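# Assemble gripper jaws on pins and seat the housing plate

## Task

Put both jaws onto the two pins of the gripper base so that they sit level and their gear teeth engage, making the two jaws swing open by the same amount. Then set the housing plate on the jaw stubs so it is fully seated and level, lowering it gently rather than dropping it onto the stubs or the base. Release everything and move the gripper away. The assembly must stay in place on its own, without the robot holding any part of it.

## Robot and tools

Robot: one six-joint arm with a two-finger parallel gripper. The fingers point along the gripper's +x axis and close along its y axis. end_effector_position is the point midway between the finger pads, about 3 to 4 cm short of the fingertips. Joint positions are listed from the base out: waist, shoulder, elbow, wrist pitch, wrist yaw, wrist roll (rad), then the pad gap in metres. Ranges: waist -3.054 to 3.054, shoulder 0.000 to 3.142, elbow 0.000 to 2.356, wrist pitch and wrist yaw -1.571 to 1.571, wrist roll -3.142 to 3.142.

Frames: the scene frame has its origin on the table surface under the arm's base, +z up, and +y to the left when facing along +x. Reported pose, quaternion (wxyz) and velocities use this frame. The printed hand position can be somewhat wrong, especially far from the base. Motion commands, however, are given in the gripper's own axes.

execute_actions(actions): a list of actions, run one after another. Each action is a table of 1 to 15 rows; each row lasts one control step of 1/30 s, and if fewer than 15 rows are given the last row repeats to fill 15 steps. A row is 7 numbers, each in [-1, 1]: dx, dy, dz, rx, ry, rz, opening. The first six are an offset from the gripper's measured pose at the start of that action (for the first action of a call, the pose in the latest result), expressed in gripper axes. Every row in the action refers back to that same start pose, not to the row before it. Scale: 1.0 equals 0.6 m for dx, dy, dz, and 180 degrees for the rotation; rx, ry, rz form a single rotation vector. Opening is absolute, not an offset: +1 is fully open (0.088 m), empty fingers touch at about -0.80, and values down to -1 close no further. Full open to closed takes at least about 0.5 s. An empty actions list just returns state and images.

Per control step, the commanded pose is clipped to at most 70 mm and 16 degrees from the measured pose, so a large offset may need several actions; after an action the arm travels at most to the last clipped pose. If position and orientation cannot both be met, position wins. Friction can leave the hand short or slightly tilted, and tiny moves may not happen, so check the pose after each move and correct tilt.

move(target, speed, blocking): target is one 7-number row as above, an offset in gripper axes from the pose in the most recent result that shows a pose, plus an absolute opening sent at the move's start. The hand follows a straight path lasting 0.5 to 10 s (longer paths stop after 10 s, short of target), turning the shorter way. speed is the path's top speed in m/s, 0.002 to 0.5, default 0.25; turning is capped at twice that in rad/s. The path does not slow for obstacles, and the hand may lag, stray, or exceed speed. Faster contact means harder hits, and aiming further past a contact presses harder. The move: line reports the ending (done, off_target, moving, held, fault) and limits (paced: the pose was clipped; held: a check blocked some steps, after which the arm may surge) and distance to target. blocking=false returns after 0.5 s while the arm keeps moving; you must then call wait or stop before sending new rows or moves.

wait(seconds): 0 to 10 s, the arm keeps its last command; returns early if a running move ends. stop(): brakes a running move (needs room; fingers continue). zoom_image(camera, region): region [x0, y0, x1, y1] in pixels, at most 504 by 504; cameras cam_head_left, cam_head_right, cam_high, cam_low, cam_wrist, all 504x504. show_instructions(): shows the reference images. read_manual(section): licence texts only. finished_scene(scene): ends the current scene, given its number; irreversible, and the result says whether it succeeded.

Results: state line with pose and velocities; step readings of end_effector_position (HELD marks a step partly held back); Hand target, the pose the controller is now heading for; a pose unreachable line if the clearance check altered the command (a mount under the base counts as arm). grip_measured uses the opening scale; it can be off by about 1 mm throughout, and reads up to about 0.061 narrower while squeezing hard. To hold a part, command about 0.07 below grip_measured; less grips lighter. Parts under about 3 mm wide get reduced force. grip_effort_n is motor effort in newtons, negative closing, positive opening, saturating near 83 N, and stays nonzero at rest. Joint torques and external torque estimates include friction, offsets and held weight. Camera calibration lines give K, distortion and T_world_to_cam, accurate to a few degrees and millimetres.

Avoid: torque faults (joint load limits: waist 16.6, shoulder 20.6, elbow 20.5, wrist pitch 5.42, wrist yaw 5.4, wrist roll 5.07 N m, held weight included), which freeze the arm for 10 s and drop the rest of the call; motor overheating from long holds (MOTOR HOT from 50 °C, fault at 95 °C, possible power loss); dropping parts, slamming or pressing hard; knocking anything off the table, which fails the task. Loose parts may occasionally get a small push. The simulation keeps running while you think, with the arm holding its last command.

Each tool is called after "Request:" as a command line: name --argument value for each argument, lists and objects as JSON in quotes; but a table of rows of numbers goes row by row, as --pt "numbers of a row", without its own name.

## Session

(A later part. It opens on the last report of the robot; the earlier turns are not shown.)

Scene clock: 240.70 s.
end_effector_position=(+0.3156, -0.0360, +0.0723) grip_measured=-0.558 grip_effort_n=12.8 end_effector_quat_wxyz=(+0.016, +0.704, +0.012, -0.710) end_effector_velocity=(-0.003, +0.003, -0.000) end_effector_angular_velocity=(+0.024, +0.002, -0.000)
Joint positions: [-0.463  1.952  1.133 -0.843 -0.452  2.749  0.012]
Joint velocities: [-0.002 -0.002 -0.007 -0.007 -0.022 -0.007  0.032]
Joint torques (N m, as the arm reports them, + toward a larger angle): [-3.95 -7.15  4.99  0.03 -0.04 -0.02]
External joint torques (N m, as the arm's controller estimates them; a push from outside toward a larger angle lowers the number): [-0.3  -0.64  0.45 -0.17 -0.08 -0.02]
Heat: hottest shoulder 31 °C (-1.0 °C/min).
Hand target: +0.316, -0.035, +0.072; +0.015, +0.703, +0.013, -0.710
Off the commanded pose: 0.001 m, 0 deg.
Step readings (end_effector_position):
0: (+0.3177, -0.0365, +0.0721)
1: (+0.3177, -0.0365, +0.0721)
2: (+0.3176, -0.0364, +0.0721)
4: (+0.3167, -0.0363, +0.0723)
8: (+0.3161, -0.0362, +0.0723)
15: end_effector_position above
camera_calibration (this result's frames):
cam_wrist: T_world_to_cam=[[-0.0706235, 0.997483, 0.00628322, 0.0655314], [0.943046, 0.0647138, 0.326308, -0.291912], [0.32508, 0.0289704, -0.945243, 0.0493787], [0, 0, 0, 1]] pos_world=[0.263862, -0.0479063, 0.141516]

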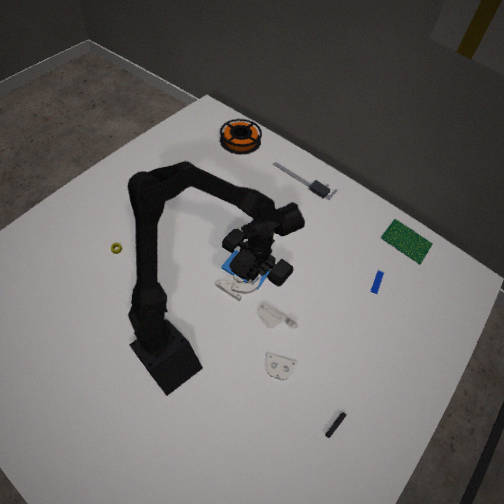

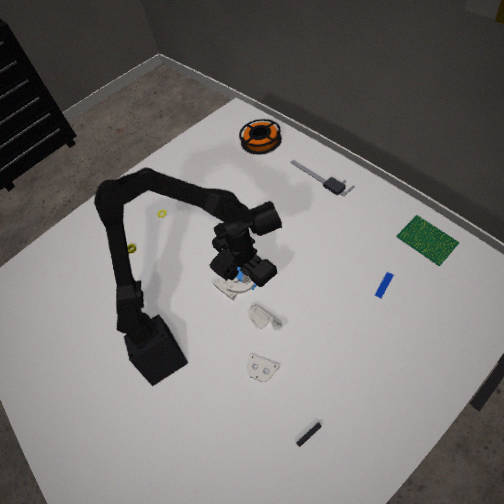

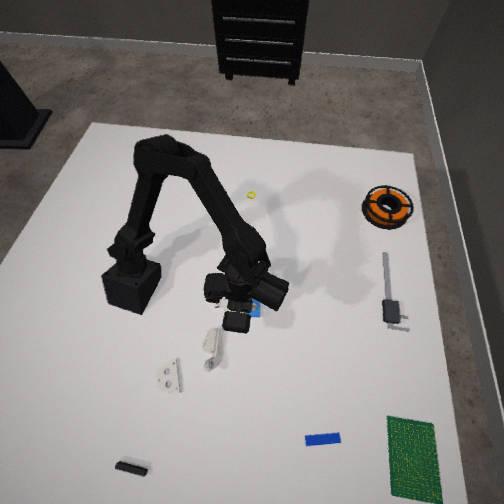

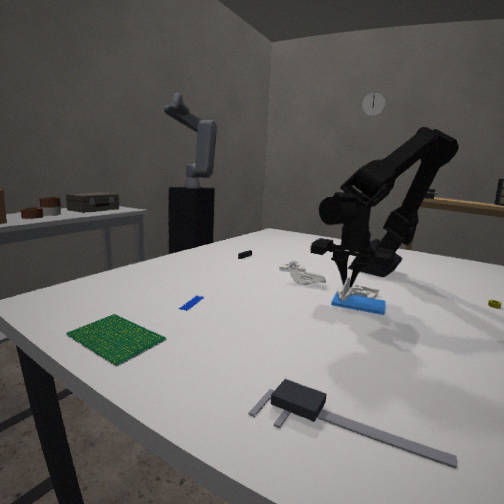

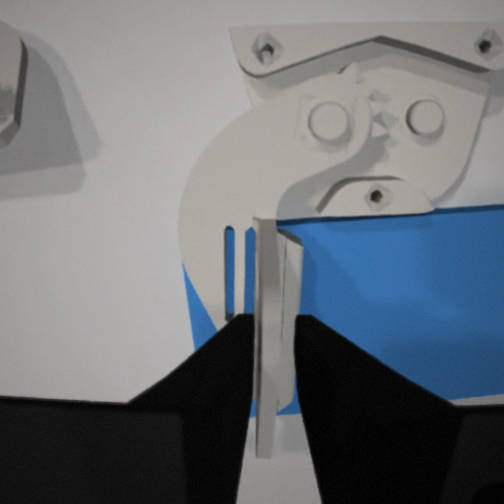

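Request:
execute_actions --actions '[]'

Request:
zoom_image --camera "cam_wrist" --region '[224, 0, 504, 280]'

Scene clock: 242.10 s.
end_effector_position=(+0.3156, -0.0360, +0.0723) grip_measured=-0.503 grip_effort_n=12.8 end_effector_quat_wxyz=(+0.016, +0.704, +0.012, -0.710) end_effector_velocity=(-0.002, -0.001, +0.001) end_effector_angular_velocity=(-0.005, +0.008, -0.013)
Joint positions: [-0.463  1.952  1.133 -0.843 -0.452  2.749  0.014]
Joint velocities: [-0.002 -0.002 -0.002 -0.007  0.007  0.007 -0.   ]
Joint torques (N m, as the arm reports them, + toward a larger angle): [-3.95 -7.16  4.98  0.03 -0.04 -0.02]
External joint torques (N m, as the arm's controller estimates them; a push from outside toward a larger angle lowers the number): [-0.29 -0.64  0.48 -0.15 -0.08 -0.02]
Heat: hottest shoulder 32 °C (+0.0 °C/min).
Hand target: +0.316, -0.035, +0.072; +0.015, +0.703, +0.013, -0.710
Off the commanded pose: 0.001 m, 0 deg.
camera_calibration (this result's frames):
cam_wrist: T_world_to_cam=[[-0.0706235, 0.997483, 0.00628322, 0.0655314], [0.943046, 0.0647138, 0.326308, -0.291912], [0.32508, 0.0289704, -0.945243, 0.0493787], [0, 0, 0, 1]] pos_world=[0.263862, -0.0479063, 0.141516]

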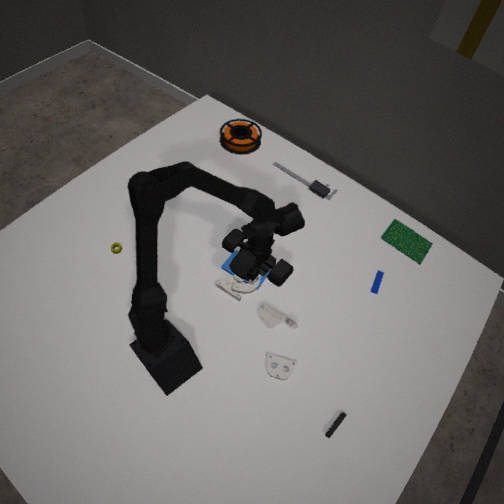

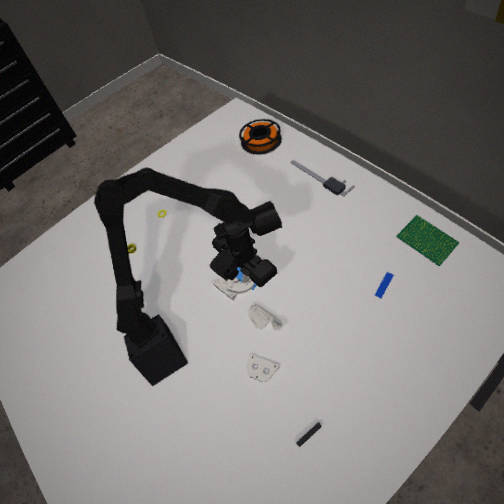

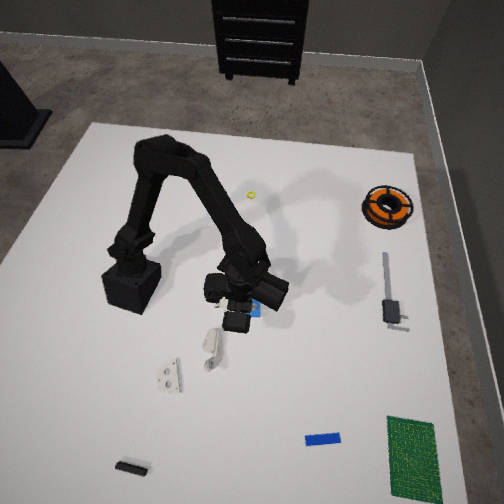

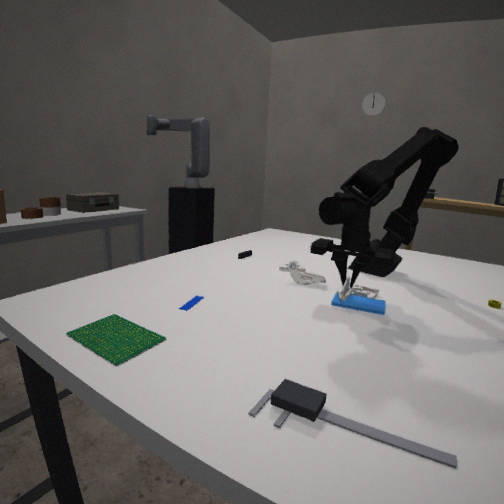

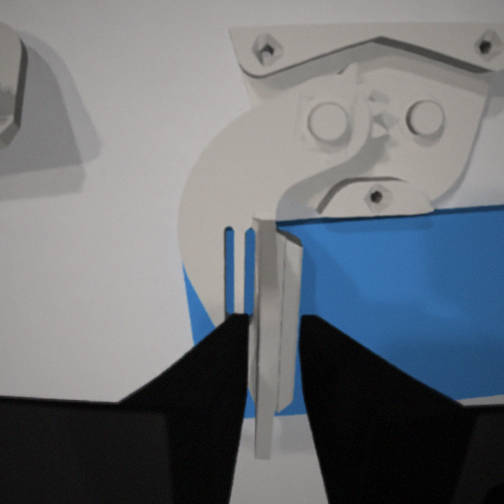

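Region (224, 0, 504, 280) of cam_wrist's 504x504 image, scaled by 1.800, with more detail than that image has.

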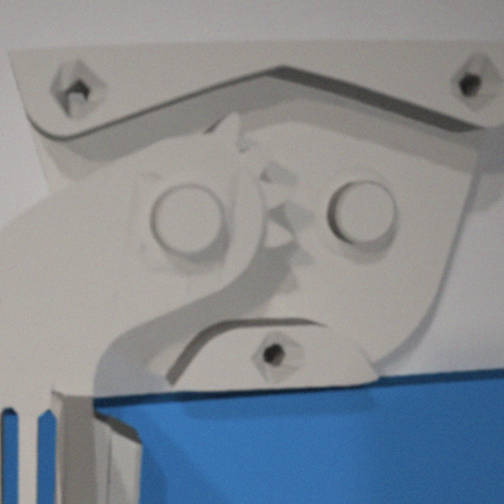

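Request:
zoom_image --camera "cam_wrist" --region '[170, 190, 370, 480]'

Request:
zoom_image --camera "cam_low" --region '[325, 265, 395, 314]'

Request:
zoom_image --camera "cam_wrist" --region '[290, 55, 460, 175]'

Region (170, 190, 370, 480) of cam_wrist's 504x504 image, scaled by 1.738, with more detail than that image has; it fills the left 348 columns of this view, and the rest is white.

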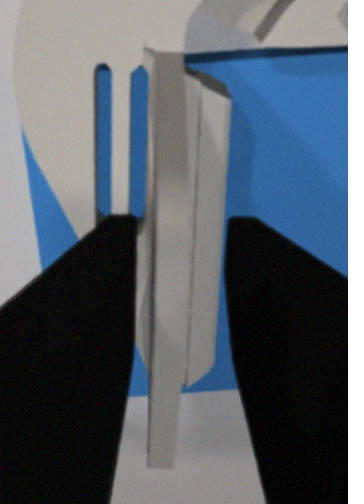

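Region (325, 265, 395, 314) of cam_low's 504x504 image, scaled by 7.200, with more detail than that image has; it fills the top 353 rows of this view, and the rest is white.

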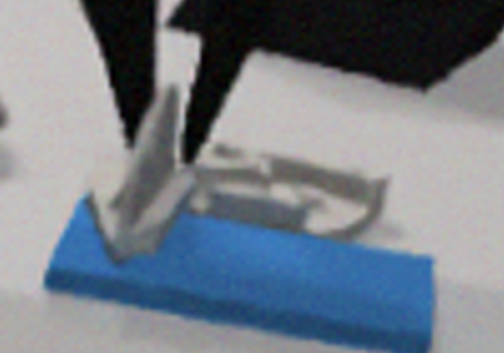

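Region (290, 55, 460, 175) of cam_wrist's 504x504 image, scaled by 2.965, with more detail than that image has; it fills the top 356 rows of this view, and the rest is white.

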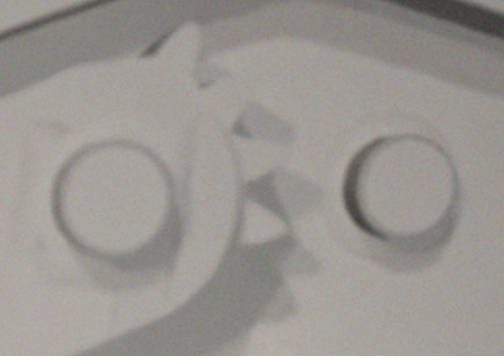

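Request:
zoom_image --camera "cam_high" --region '[180, 315, 250, 385]'

Request:
zoom_image --camera "cam_head_right" --region '[235, 290, 305, 345]'

Request:
zoom_image --camera "cam_low" --region '[270, 250, 340, 300]'

Region (180, 315, 250, 385) of cam_high's 504x504 image, scaled by 7.200, with more detail than that image has.

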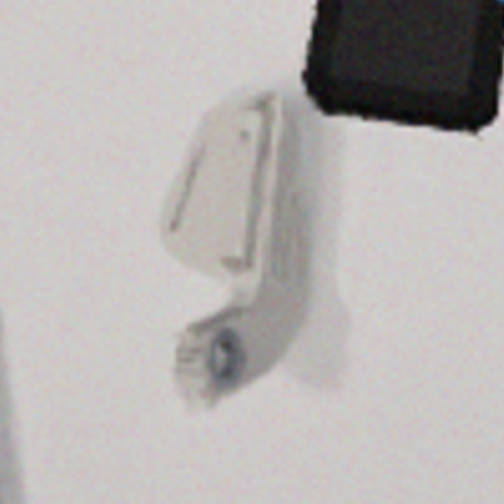

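Region (235, 290, 305, 345) of cam_head_right's 504x504 image, scaled by 7.200, with more detail than that image has; it fills the top 396 rows of this view, and the rest is white.

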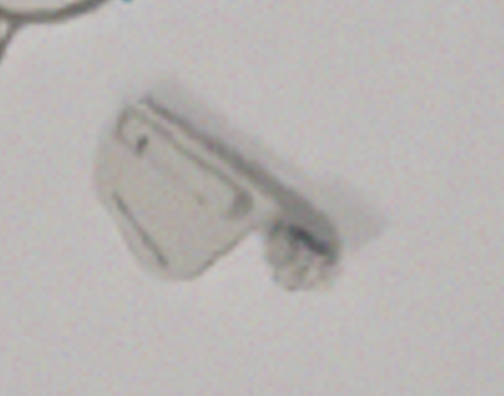

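Region (270, 250, 340, 300) of cam_low's 504x504 image, scaled by 7.200, with more detail than that image has; it fills the top 360 rows of this view, and the rest is white.

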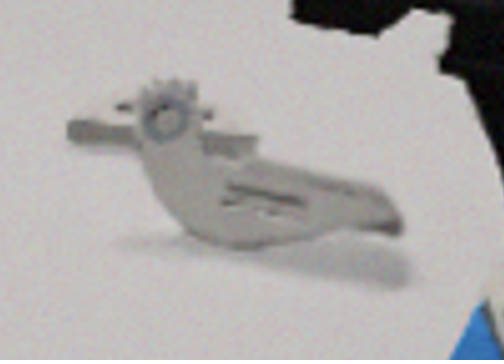

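Request:
execute_actions --actions '[[[-0.002,0,0,0,0,0,-0.3],[-0.006,0.001,-0.001,0,0,0,-0.15],[-0.012,0.002,-0.002,0,0,0,-0.05],[-0.019,0.002,-0.003,0,0,0,-0.05],[-0.027,0.002,-0.004,0,0,0,-0.05],[-0.035,0.002,-0.004,0,0,0,-0.05],[-0.043,0.002,-0.004,0,0,0,-0.05],[-0.051,0.002,-0.004,0,0,0,-0.05],[-0.058,0.002,-0.004,0,0,0,-0.05],[-0.064,0.002,-0.004,0,0,0,-0.05],[-0.068,0.003,-0.003,-0.0015,0.0004,0.0004,-0.05],[-0.071,0.005,0,-0.0066,0.0018,0.0017,-0.05],[-0.072,0.0095,0.004,-0.0147,0.004,0.0037,-0.05],[-0.072,0.0155,0.009,-0.026,0.0071,0.0066,-0.05],[-0.072,0.0234,0.0143,-0.0406,0.0112,0.0103,-0.05]],[[-0.006,0.030,0.0184,-0.0522,0.0144,0.0132,-0.05],[-0.005,0.0415,0.0254,-0.072,0.0198,0.0182,-0.05],[-0.004,0.0526,0.0322,-0.0913,0.0251,0.0231,-0.05],[-0.004,0.0639,0.0392,-0.111,0.0306,0.0281,-0.05],[-0.004,0.075,0.046,-0.1303,0.0359,0.033,-0.05],[-0.004,0.0864,0.053,-0.15,0.0413,0.038,-0.05],[-0.004,0.0975,0.0598,-0.1693,0.0466,0.0429,-0.05],[-0.004,0.1089,0.0668,-0.1891,0.052,0.0479,-0.05],[-0.004,0.12,0.0736,-0.2084,0.0573,0.0528,-0.05],[-0.004,0.1314,0.0806,-0.2282,0.0628,0.0578,-0.05],[-0.004,0.1425,0.0874,-0.2474,0.0681,0.0627,-0.05],[-0.004,0.1539,0.0943,-0.2672,0.0735,0.0677,-0.05],[-0.004,0.165,0.1011,-0.2865,0.0788,0.0726,-0.05],[-0.004,0.1764,0.1081,-0.3062,0.0843,0.0776,-0.05],[-0.004,0.1875,0.1149,-0.3255,0.0896,0.0825,-0.05]],[[-0.0037,0.0072,0.0482,-0.0722,0.0199,0.0183,-0.05],[-0.0048,0.0091,0.0612,-0.0918,0.0252,0.0233,-0.05],[-0.0037,0.0104,0.0744,-0.1113,0.0306,0.0282,-0.05],[-0.0027,0.0117,0.0877,-0.1308,0.036,0.0332,-0.05],[-0.0016,0.0131,0.1009,-0.1503,0.0414,0.0381,-0.05],[-0.0005,0.0143,0.1135,-0.1688,0.0465,0.0428,-0.05],[0.0007,0.0152,0.1242,-0.1845,0.0508,0.0468,-0.05],[0.0021,0.0159,0.1333,-0.1977,0.0544,0.0501,-0.05],[0.0036,0.0164,0.141,-0.2089,0.0575,0.0529,-0.05],[0.0052,0.0166,0.147,-0.2175,0.0598,0.0551,-0.05],[0.0069,0.0166,0.1513,-0.2236,0.0615,0.0567,-0.05],[0.0088,0.0163,0.1539,-0.2271,0.0625,0.0576,-0.05],[0.0088,0.0164,0.1546,-0.2282,0.0628,0.0578,-0.05]]]'

Scene clock: 300.37 s.
end_effector_position=(+0.2198, -0.2173, +0.1096) grip_measured=-0.053 grip_effort_n=12.3 end_effector_quat_wxyz=(+0.636, +0.583, +0.369, -0.345) end_effector_velocity=(+0.003, -0.031, -0.005) end_effector_angular_velocity=(+0.010, -0.023, +0.472)
Joint positions: [-1.237  2.105  0.968 -0.545 -0.722  0.47   0.036]
Joint velocities: [-0.081  0.305  0.325 -0.344 -0.139 -0.681 -0.   ]
Joint torques (N m, as the arm reports them, + toward a larger angle): [-2.13 -6.07  6.94  0.47 -0.44 -0.19]
External joint torques (N m, as the arm's controller estimates them; a push from outside toward a larger angle lowers the number): [-0.3   0.87  1.49 -0.23 -0.1  -0.13]
External joint torques at the end of the 1st action: [-0.89 -2.67 -0.62  0.06  0.07 -0.14]
External joint torques at the end of the 2nd action: [-0.6   0.8  -0.59  0.08 -0.14 -0.14]
Heat: hottest shoulder 35 °C (+4.0 °C/min).
Hand target: +0.222, -0.221, +0.109; +0.644, +0.577, +0.380, -0.329
Off the commanded pose: 0.005 m, 3 deg.
Step readings (end_effector_position; steps 1 to 15: 1st action; 16 to 30: 2nd action; 31 to 45: 3rd action):
0: (+0.3156, -0.0360, +0.0723)
1: (+0.3156, -0.0360, +0.0723)
2: (+0.3153, -0.0359, +0.0723)
4: (+0.3135, -0.0355, +0.0737)
8: (+0.3130, -0.0366, +0.0841)
15: (+0.3147, -0.0414, +0.1103)
16: (+0.3142, -0.0447, +0.1119)
17: (+0.3131, -0.0495, +0.1130)
19: (+0.3078, -0.0621, +0.1136)
23: (+0.2915, -0.0908, +0.1119)
30: (+0.2671, -0.1401, +0.1174)
31: (+0.2641, -0.1471, +0.1197)
32: (+0.2607, -0.1544, +0.1219)
34: (+0.2550, -0.1682, +0.1254)
38: (+0.2385, -0.1937, +0.1226)
45: end_effector_position above
camera_calibration (this result's frames):
cam_wrist: T_world_to_cam=[[-0.871577, -0.112574, -0.477158, 0.227171], [-0.249847, 0.9394, 0.234743, 0.260282], [0.421816, 0.323813, -0.846886, 0.153075], [0, 0, 0, 1]] pos_world=[0.198458, -0.268503, 0.176934]

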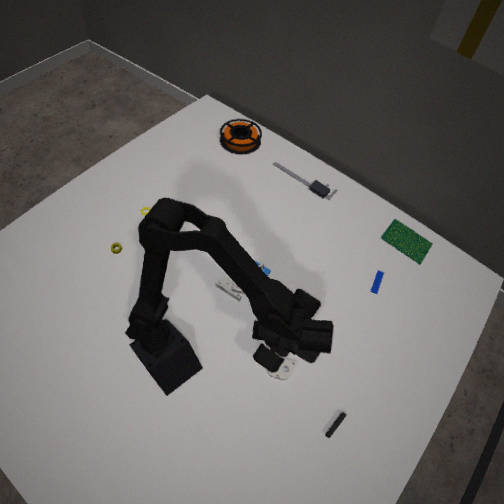

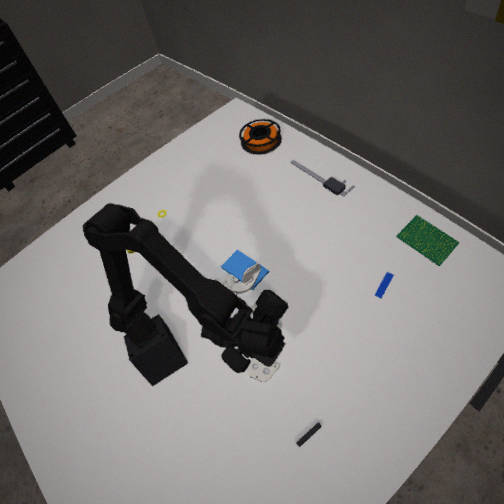

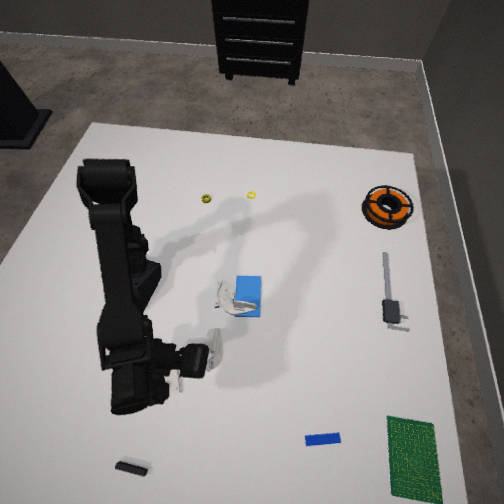

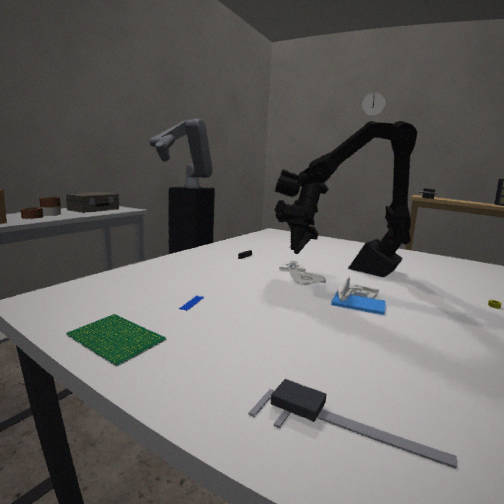

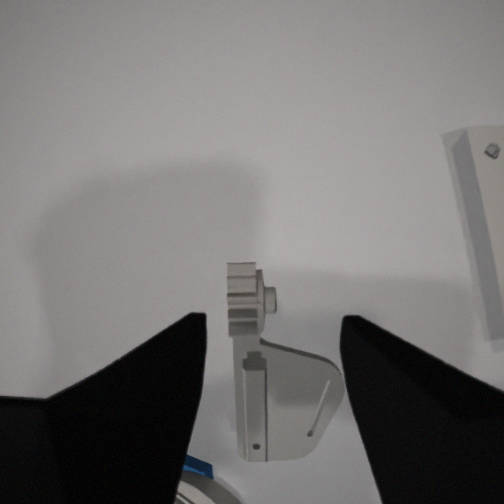

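Request:
execute_actions --actions '[]'

Request:
zoom_image --camera "cam_wrist" --region '[160, 230, 400, 490]'

Request:
zoom_image --camera "cam_low" --region '[325, 268, 395, 318]'

Request:
zoom_image --camera "cam_high" --region '[205, 270, 270, 325]'

Scene clock: 302.33 s.
end_effector_position=(+0.2217, -0.2189, +0.1107) grip_measured=-0.053 grip_effort_n=12.8 end_effector_quat_wxyz=(+0.645, +0.575, +0.380, -0.330) end_effector_velocity=(-0.001, +0.002, +0.001) end_effector_angular_velocity=(+0.006, -0.005, +0.004)
Joint positions: [-1.239  2.124  0.995 -0.575 -0.734  0.415  0.036]
Joint velocities: [-0.002 -0.002 -0.002 -0.007 -0.007 -0.007 -0.   ]
Joint torques (N m, as the arm reports them, + toward a larger angle): [-2.74 -5.42  6.77  0.46 -0.38 -0.16]
External joint torques (N m, as the arm's controller estimates them; a push from outside toward a larger angle lowers the number): [-0.39  1.15  1.39 -0.25 -0.09 -0.13]
Heat: hottest shoulder 35 °C (+3.0 °C/min).
Hand target: +0.222, -0.221, +0.109; +0.644, +0.577, +0.381, -0.329
Off the commanded pose: 0.004 m, 1 deg.
camera_calibration (this result's frames):
cam_wrist: T_world_to_cam=[[-0.864392, -0.151358, -0.479497, 0.219346], [-0.290954, 0.928314, 0.231472, 0.269074], [0.410088, 0.339594, -0.846465, 0.159664], [0, 0, 0, 1]] pos_world=[0.202413, -0.270807, 0.178042]

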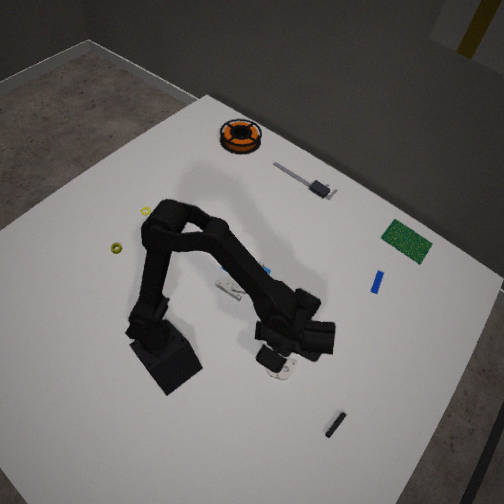

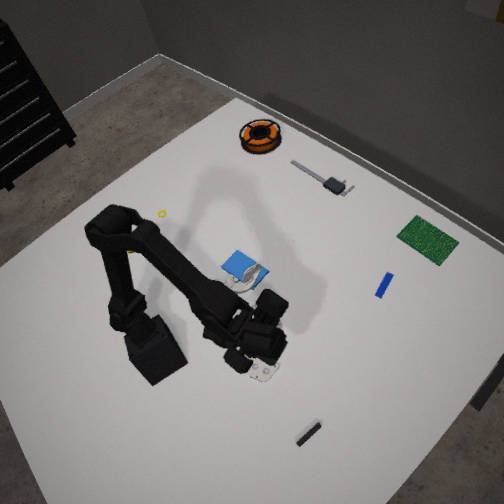

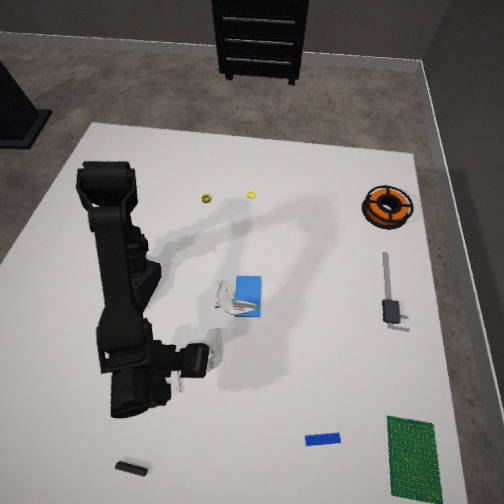

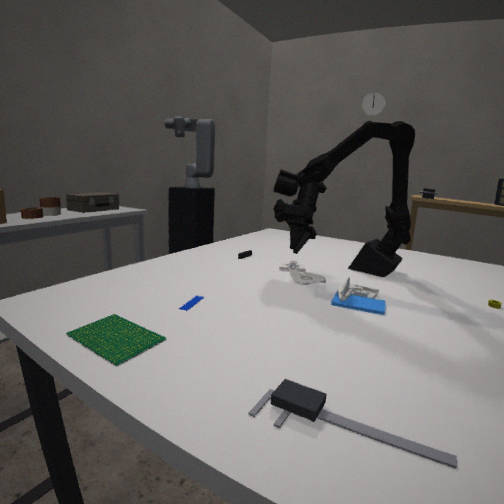

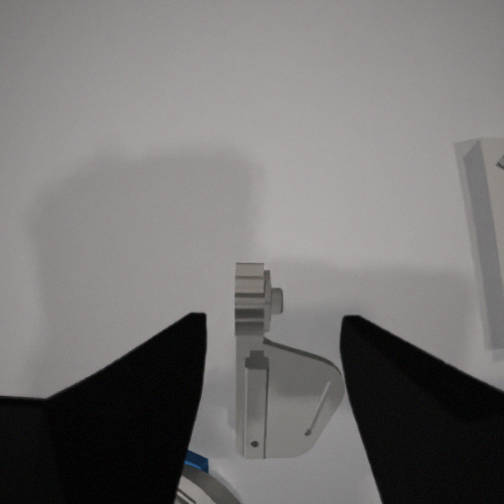

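Region (160, 230, 400, 490) of cam_wrist's 504x504 image, scaled by 1.938, with more detail than that image has; it fills the left 465 columns of this view, and the rest is white.

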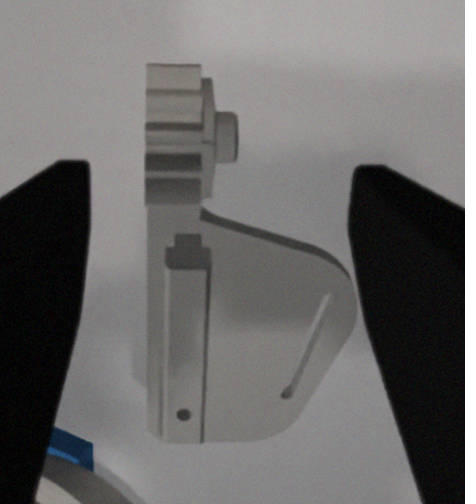

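Region (325, 268, 395, 318) of cam_low's 504x504 image, scaled by 7.200, with more detail than that image has; it fills the top 360 rows of this view, and the rest is white.

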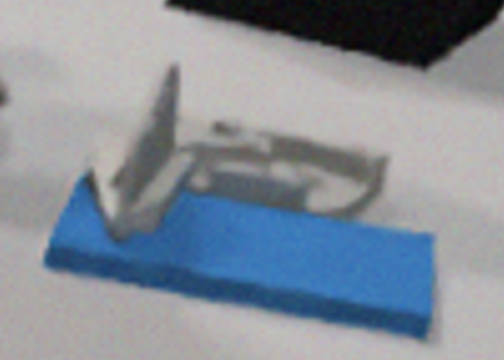

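Region (205, 270, 270, 325) of cam_high's 504x504 image, scaled by 7.754, with more detail than that image has; it fills the top 426 rows of this view, and the rest is white.

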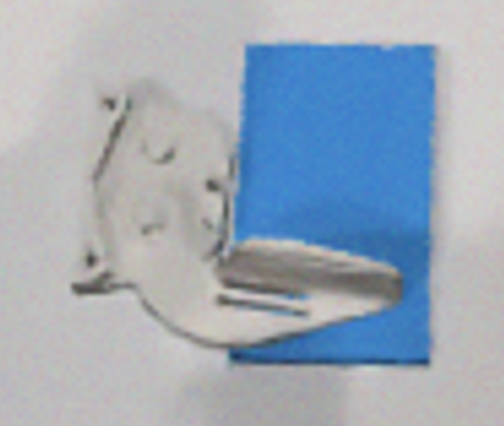

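Request:
execute_actions --actions '[[[0.005,-0.001,-0.002,-0.001,0,0,-0.05],[0.012,-0.002,-0.006,-0.002,0,0,-0.05],[0.021,-0.003,-0.011,-0.003,0,0,-0.05],[0.031,-0.0035,-0.016,-0.004,0,0,-0.05],[0.042,-0.0035,-0.020,-0.005,0,0,-0.05],[0.053,-0.0035,-0.023,-0.006,0,0,-0.05],[0.064,-0.0035,-0.025,-0.007,0,0,-0.05],[0.074,-0.0035,-0.0265,-0.008,0,0,-0.05],[0.083,-0.0035,-0.027,-0.008,0,0,-0.05],[0.091,-0.0035,-0.027,-0.008,0,0,-0.05],[0.097,-0.0035,-0.027,-0.008,0,0,-0.05],[0.101,-0.0035,-0.027,-0.008,0,0,-0.05],[0.1037,-0.0035,-0.027,-0.008,0,0,-0.05]]]'

Scene clock: 309.40 s.
end_effector_position=(+0.2496, -0.2035, +0.0637) grip_measured=-0.053 grip_effort_n=12.3 end_effector_quat_wxyz=(+0.659, +0.560, +0.384, -0.323) end_effector_velocity=(+0.021, +0.006, -0.052) end_effector_angular_velocity=(+0.020, +0.001, -0.007)
Joint positions: [-1.092  2.178  0.877 -0.26  -0.741  0.575  0.036]
Joint velocities: [ 0.12   0.129 -0.061  0.286 -0.007  0.168 -0.   ]
Joint torques (N m, as the arm reports them, + toward a larger angle): [-3.3  -6.01  4.29  0.93 -0.3   0.09]
External joint torques (N m, as the arm's controller estimates them; a push from outside toward a larger angle lowers the number): [-0.12  1.05 -0.72  0.04 -0.08  0.11]
Heat: hottest shoulder 34 °C (+1.0 °C/min).
Hand target: +0.248, -0.202, +0.055; +0.652, +0.567, +0.385, -0.325
Off the commanded pose: 0.009 m, 1 deg.
Step readings (end_effector_position):
0: (+0.2217, -0.2189, +0.1107)
1: (+0.2218, -0.2189, +0.1107)
2: (+0.2222, -0.2195, +0.1105)
4: (+0.2246, -0.2202, +0.1076)
8: (+0.2330, -0.2105, +0.0910)
15: end_effector_position above
camera_calibration (this result's frames):
cam_wrist: T_world_to_cam=[[-0.856963, -0.194863, -0.47712, 0.212371], [-0.324276, 0.923416, 0.205301, 0.282814], [0.400574, 0.330654, -0.854522, 0.104338], [0, 0, 0, 1]] pos_world=[0.231909, -0.254272, 0.132423]

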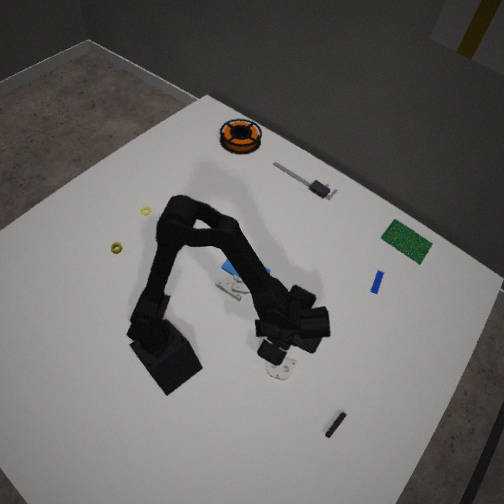

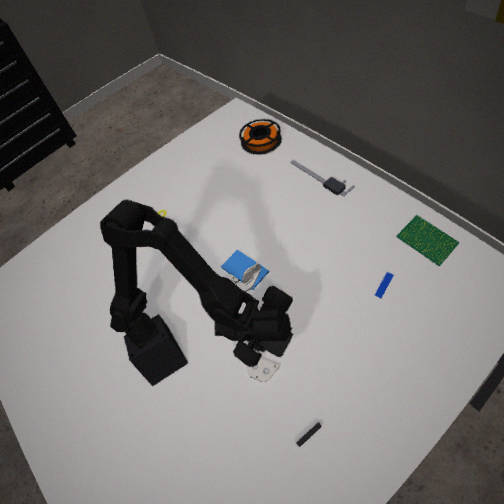

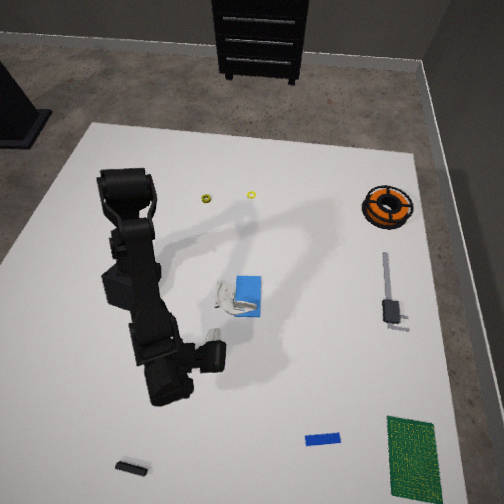

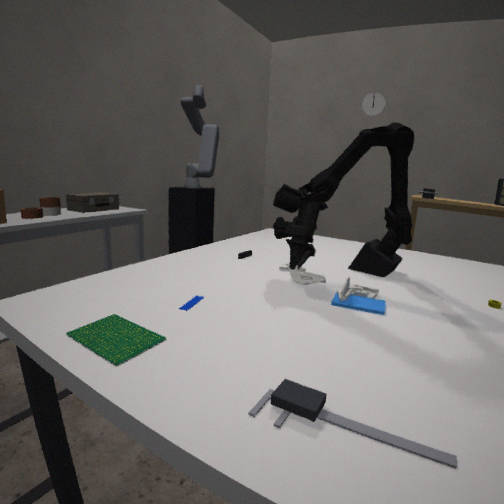

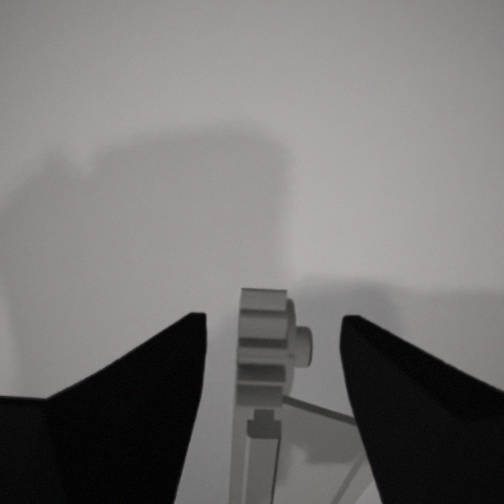

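Request:
execute_actions --actions '[]'

Request:
zoom_image --camera "cam_wrist" --region '[160, 264, 400, 504]'

Scene clock: 310.93 s.
end_effector_position=(+0.2517, -0.2052, +0.0620) grip_measured=-0.053 grip_effort_n=12.3 end_effector_quat_wxyz=(+0.661, +0.560, +0.380, -0.324) end_effector_velocity=(+0.001, +0.004, +0.001) end_effector_angular_velocity=(+0.015, -0.011, +0.014)
Joint positions: [-1.087  2.185  0.874 -0.233 -0.741  0.592  0.036]
Joint velocities: [ 0.002 -0.002 -0.002 -0.007 -0.022 -0.007 -0.   ]
Joint torques (N m, as the arm reports them, + toward a larger angle): [-2.81 -5.54  4.1   0.88 -0.3   0.07]
External joint torques (N m, as the arm's controller estimates them; a push from outside toward a larger angle lowers the number): [-0.15  1.08 -0.61  0.05 -0.06  0.1 ]
Heat: hottest shoulder 34 °C (+1.0 °C/min).
Hand target: +0.248, -0.202, +0.055; +0.652, +0.567, +0.385, -0.325
Off the commanded pose: 0.008 m, 1 deg.
camera_calibration (this result's frames):
cam_wrist: T_world_to_cam=[[-0.85473, -0.193369, -0.48171, 0.213042], [-0.321233, 0.926014, 0.198262, 0.285561], [0.407733, 0.324202, -0.853608, 0.0994411], [0, 0, 0, 1]] pos_world=[0.233279, -0.255477, 0.130892]

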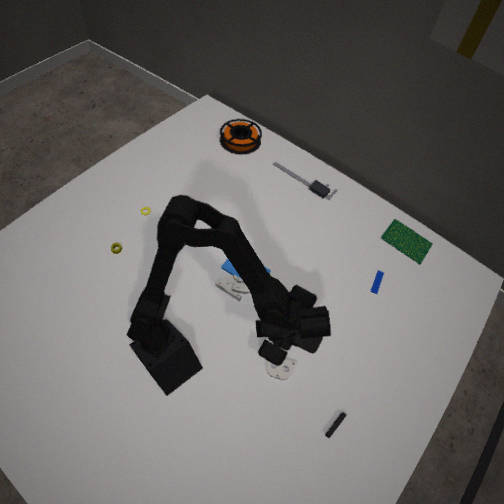

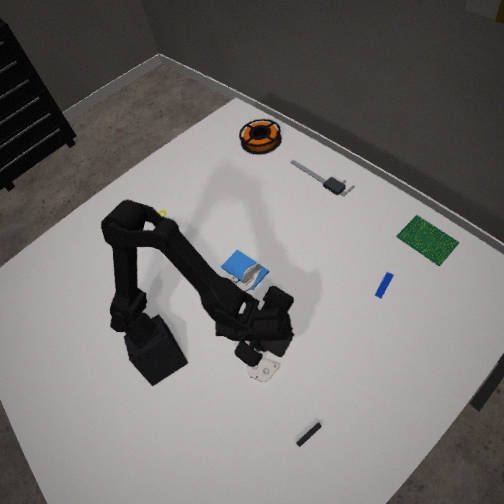

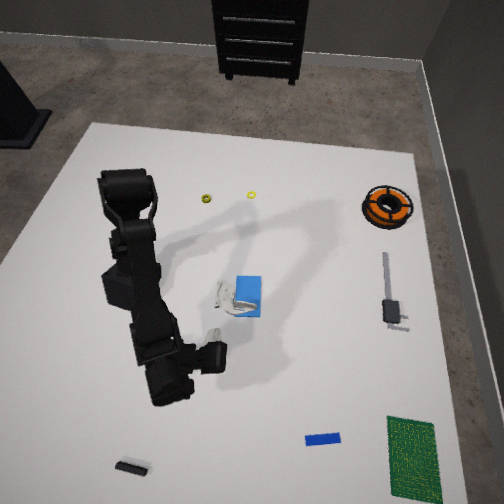

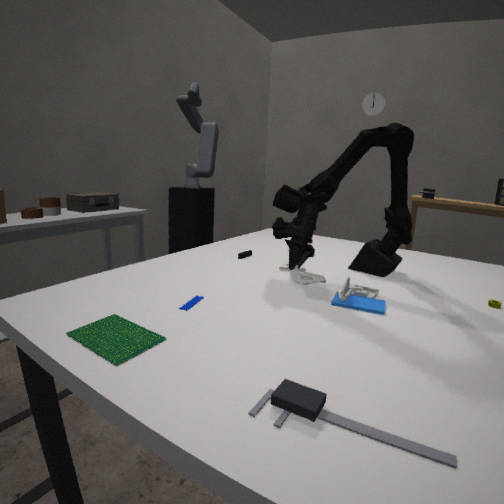

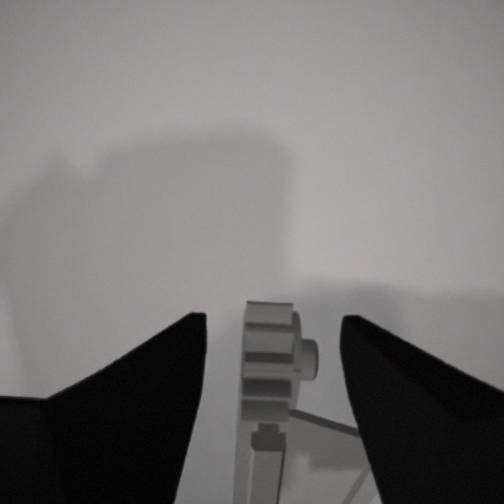

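Region (160, 264, 400, 504) of cam_wrist's 504x504 image, scaled by 2.100, with more detail than that image has.

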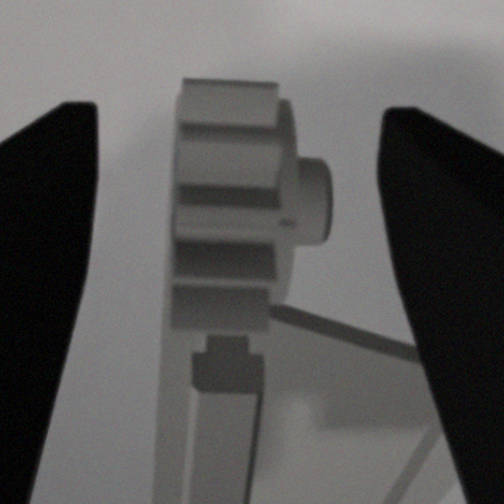

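Request:
execute_actions --actions '[[[0,0,0,0,0,0,-0.15],[0,0,0,0,0,0,-0.24],[0,0,0,0,0,0,-0.30],[0,0,0,0,0,0,-0.35],[0,0,0,0,0,0,-0.39],[0,0,0,0,0,0,-0.43],[0,0,0,0,0,0,-0.47],[0,0,0,0,0,0,-0.51],[0,0,0,0,0,0,-0.55],[0,0,0,0,0,0,-0.55],[-0.0043,0.0025,0.0004,0,0,0,-0.55],[-0.0101,0.0058,0.001,0,0,0,-0.55],[-0.0159,0.0091,0.0015,0,0,0,-0.55],[-0.0216,0.0124,0.0021,-0.0006,0,-0.0016,-0.55],[-0.0274,0.0158,0.0027,-0.0024,-0.0003,-0.006,-0.55]],[[-0.0255,0.0157,0.0024,-0.0054,-0.0006,-0.0137,-0.55],[-0.029,0.0187,0.0027,-0.0095,-0.001,-0.0241,-0.55],[-0.0303,0.0207,0.0027,-0.0148,-0.0016,-0.0378,-0.55],[-0.0297,0.0217,0.0026,-0.0208,-0.0022,-0.0531,-0.55],[-0.0291,0.0227,0.0024,-0.0268,-0.0029,-0.0683,-0.55],[-0.0285,0.0238,0.0023,-0.0326,-0.0035,-0.0832,-0.55],[-0.028,0.0248,0.0021,-0.0386,-0.0041,-0.0985,-0.55],[-0.0274,0.0258,0.002,-0.0446,-0.0048,-0.1138,-0.55],[-0.0268,0.0269,0.0018,-0.0506,-0.0054,-0.129,-0.55],[-0.0262,0.0279,0.0017,-0.0565,-0.006,-0.1439,-0.55],[-0.0256,0.0289,0.0015,-0.0624,-0.0067,-0.1592,-0.55],[-0.0251,0.0299,0.0014,-0.0684,-0.0073,-0.1745,-0.55],[-0.0245,0.031,0.0012,-0.0744,-0.0079,-0.1897,-0.55],[-0.0239,0.032,0.0011,-0.0803,-0.0086,-0.2046,-0.55],[-0.0233,0.033,0.0009,-0.0863,-0.0092,-0.2199,-0.55]],[[-0.0002,0.0048,0.0003,-0.0238,-0.0025,-0.0607,-0.55],[-0.0002,0.006,0.0004,-0.0298,-0.0032,-0.076,-0.55],[-0.0003,0.0071,0.0005,-0.0356,-0.0038,-0.0909,-0.55],[-0.0003,0.0083,0.0006,-0.0416,-0.0044,-0.1061,-0.55],[-0.0004,0.0095,0.0007,-0.0476,-0.0051,-0.1214,-0.55],[-0.0004,0.0107,0.0008,-0.0536,-0.0057,-0.1367,-0.55],[0.0019,0.012,0.0005,-0.0595,-0.0063,-0.1516,-0.55],[0.0054,0.0134,0,-0.0654,-0.007,-0.1668,-0.55],[0.0095,0.0149,-0.0005,-0.0714,-0.0076,-0.1821,-0.55],[0.0136,0.0161,-0.0011,-0.0768,-0.0082,-0.1958,-0.55],[0.0177,0.0173,-0.0017,-0.0814,-0.0087,-0.2074,-0.55],[0.0215,0.0182,-0.0022,-0.0848,-0.009,-0.2163,-0.55],[0.0247,0.0189,-0.0027,-0.0872,-0.0093,-0.2223,-0.55],[0.0274,0.0193,-0.0031,-0.0888,-0.0095,-0.2263,-0.55],[0.0289,0.0195,-0.0033,-0.0893,-0.0095,-0.2275,-0.55]]]'

Scene clock: 324.87 s.
end_effector_position=(+0.2680, -0.1931, +0.0781) grip_measured=-0.470 grip_effort_n=-83.5 end_effector_quat_wxyz=(+0.481, +0.072, +0.676, -0.554) end_effector_velocity=(+0.005, +0.020, -0.087) end_effector_angular_velocity=(-0.138, +0.669, +0.104)
Joint positions: [-0.602  2.366  1.472 -1.093  0.263  0.462  0.016]
Joint velocities: [ 0.339  0.447  0.261 -0.271  0.374  0.125 -0.   ]
Joint torques (N m, as the arm reports them, + toward a larger angle): [-5.74 -7.71  5.61 -0.39  0.59  0.15]
External joint torques (N m, as the arm's controller estimates them; a push from outside toward a larger angle lowers the number): [-0.51  1.18  1.28 -0.2   0.07  0.1 ]
External joint torques at the end of the 1st action: [-0.62 -2.86  1.62 -0.24  0.08 -0.13]
External joint torques at the end of the 2nd action: [-0.05  1.18  1.35 -0.27  0.08 -0.13]
Heat: hottest shoulder 34 °C (+0.0 °C/min).
Hand target: +0.267, -0.196, +0.072; +0.461, +0.053, +0.685, -0.562
Off the commanded pose: 0.007 m, 4 deg.
Step readings (end_effector_position; steps 1 to 15: 1st action; 16 to 30: 2nd action; 31 to 45: 3rd action):
0: (+0.2517, -0.2052, +0.0620)
1: (+0.2517, -0.2052, +0.0620)
2: (+0.2517, -0.2052, +0.0620)
4: (+0.2517, -0.2052, +0.0620)
8: (+0.2517, -0.2052, +0.0620)
15: (+0.2480, -0.2016, +0.0644)
16: (+0.2463, -0.2005, +0.0659)
17: (+0.2448, -0.1995, +0.0682)
19: (+0.2428, -0.1996, +0.0734)
23: (+0.2468, -0.2011, +0.0812)
30: (+0.2570, -0.1988, +0.0902)
31: (+0.2583, -0.1989, +0.0913)
32: (+0.2586, -0.1986, +0.0921)
34: (+0.2594, -0.1967, +0.0934)
38: (+0.2637, -0.1961, +0.0941)
45: end_effector_position above
camera_calibration (this result's frames):
cam_wrist: T_world_to_cam=[[-0.605943, -0.397132, 0.689288, 0.0396034], [-0.376862, 0.906381, 0.190916, 0.288164], [-0.700577, -0.144082, -0.698879, 0.297149], [0, 0, 0, 1]] pos_world=[0.340771, -0.202644, 0.125358]

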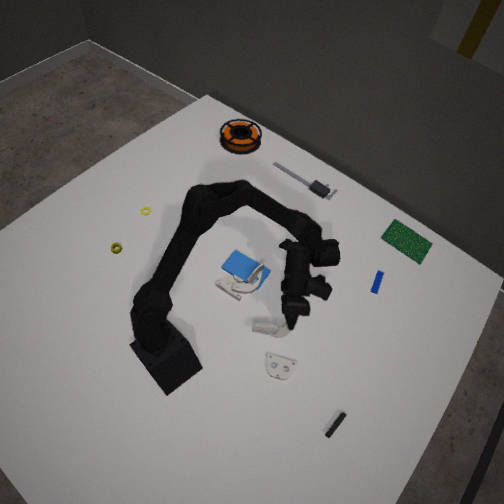

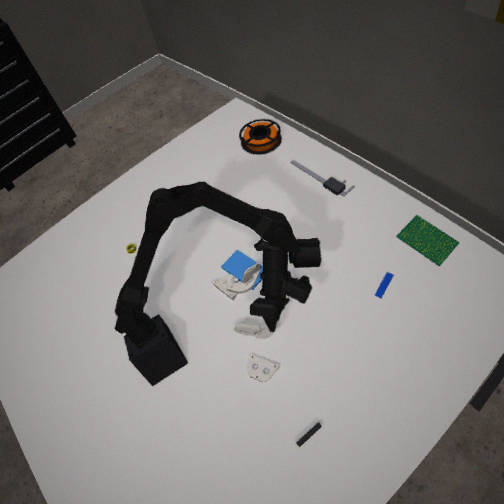

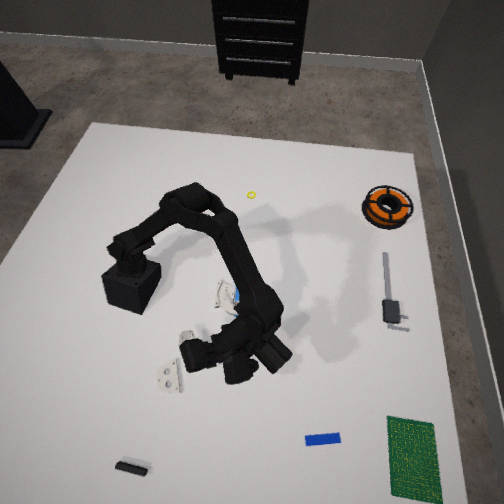

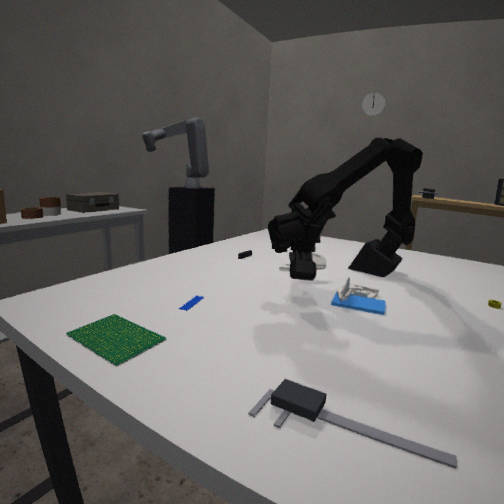

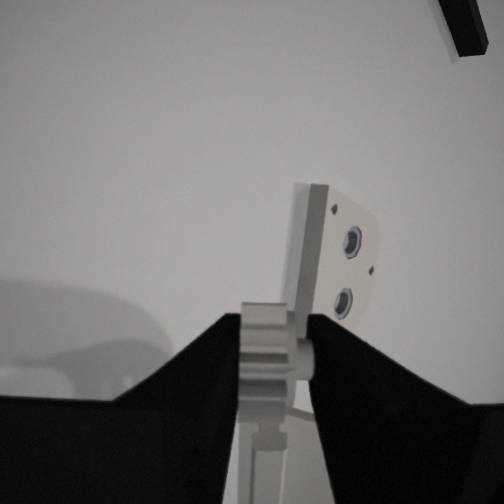

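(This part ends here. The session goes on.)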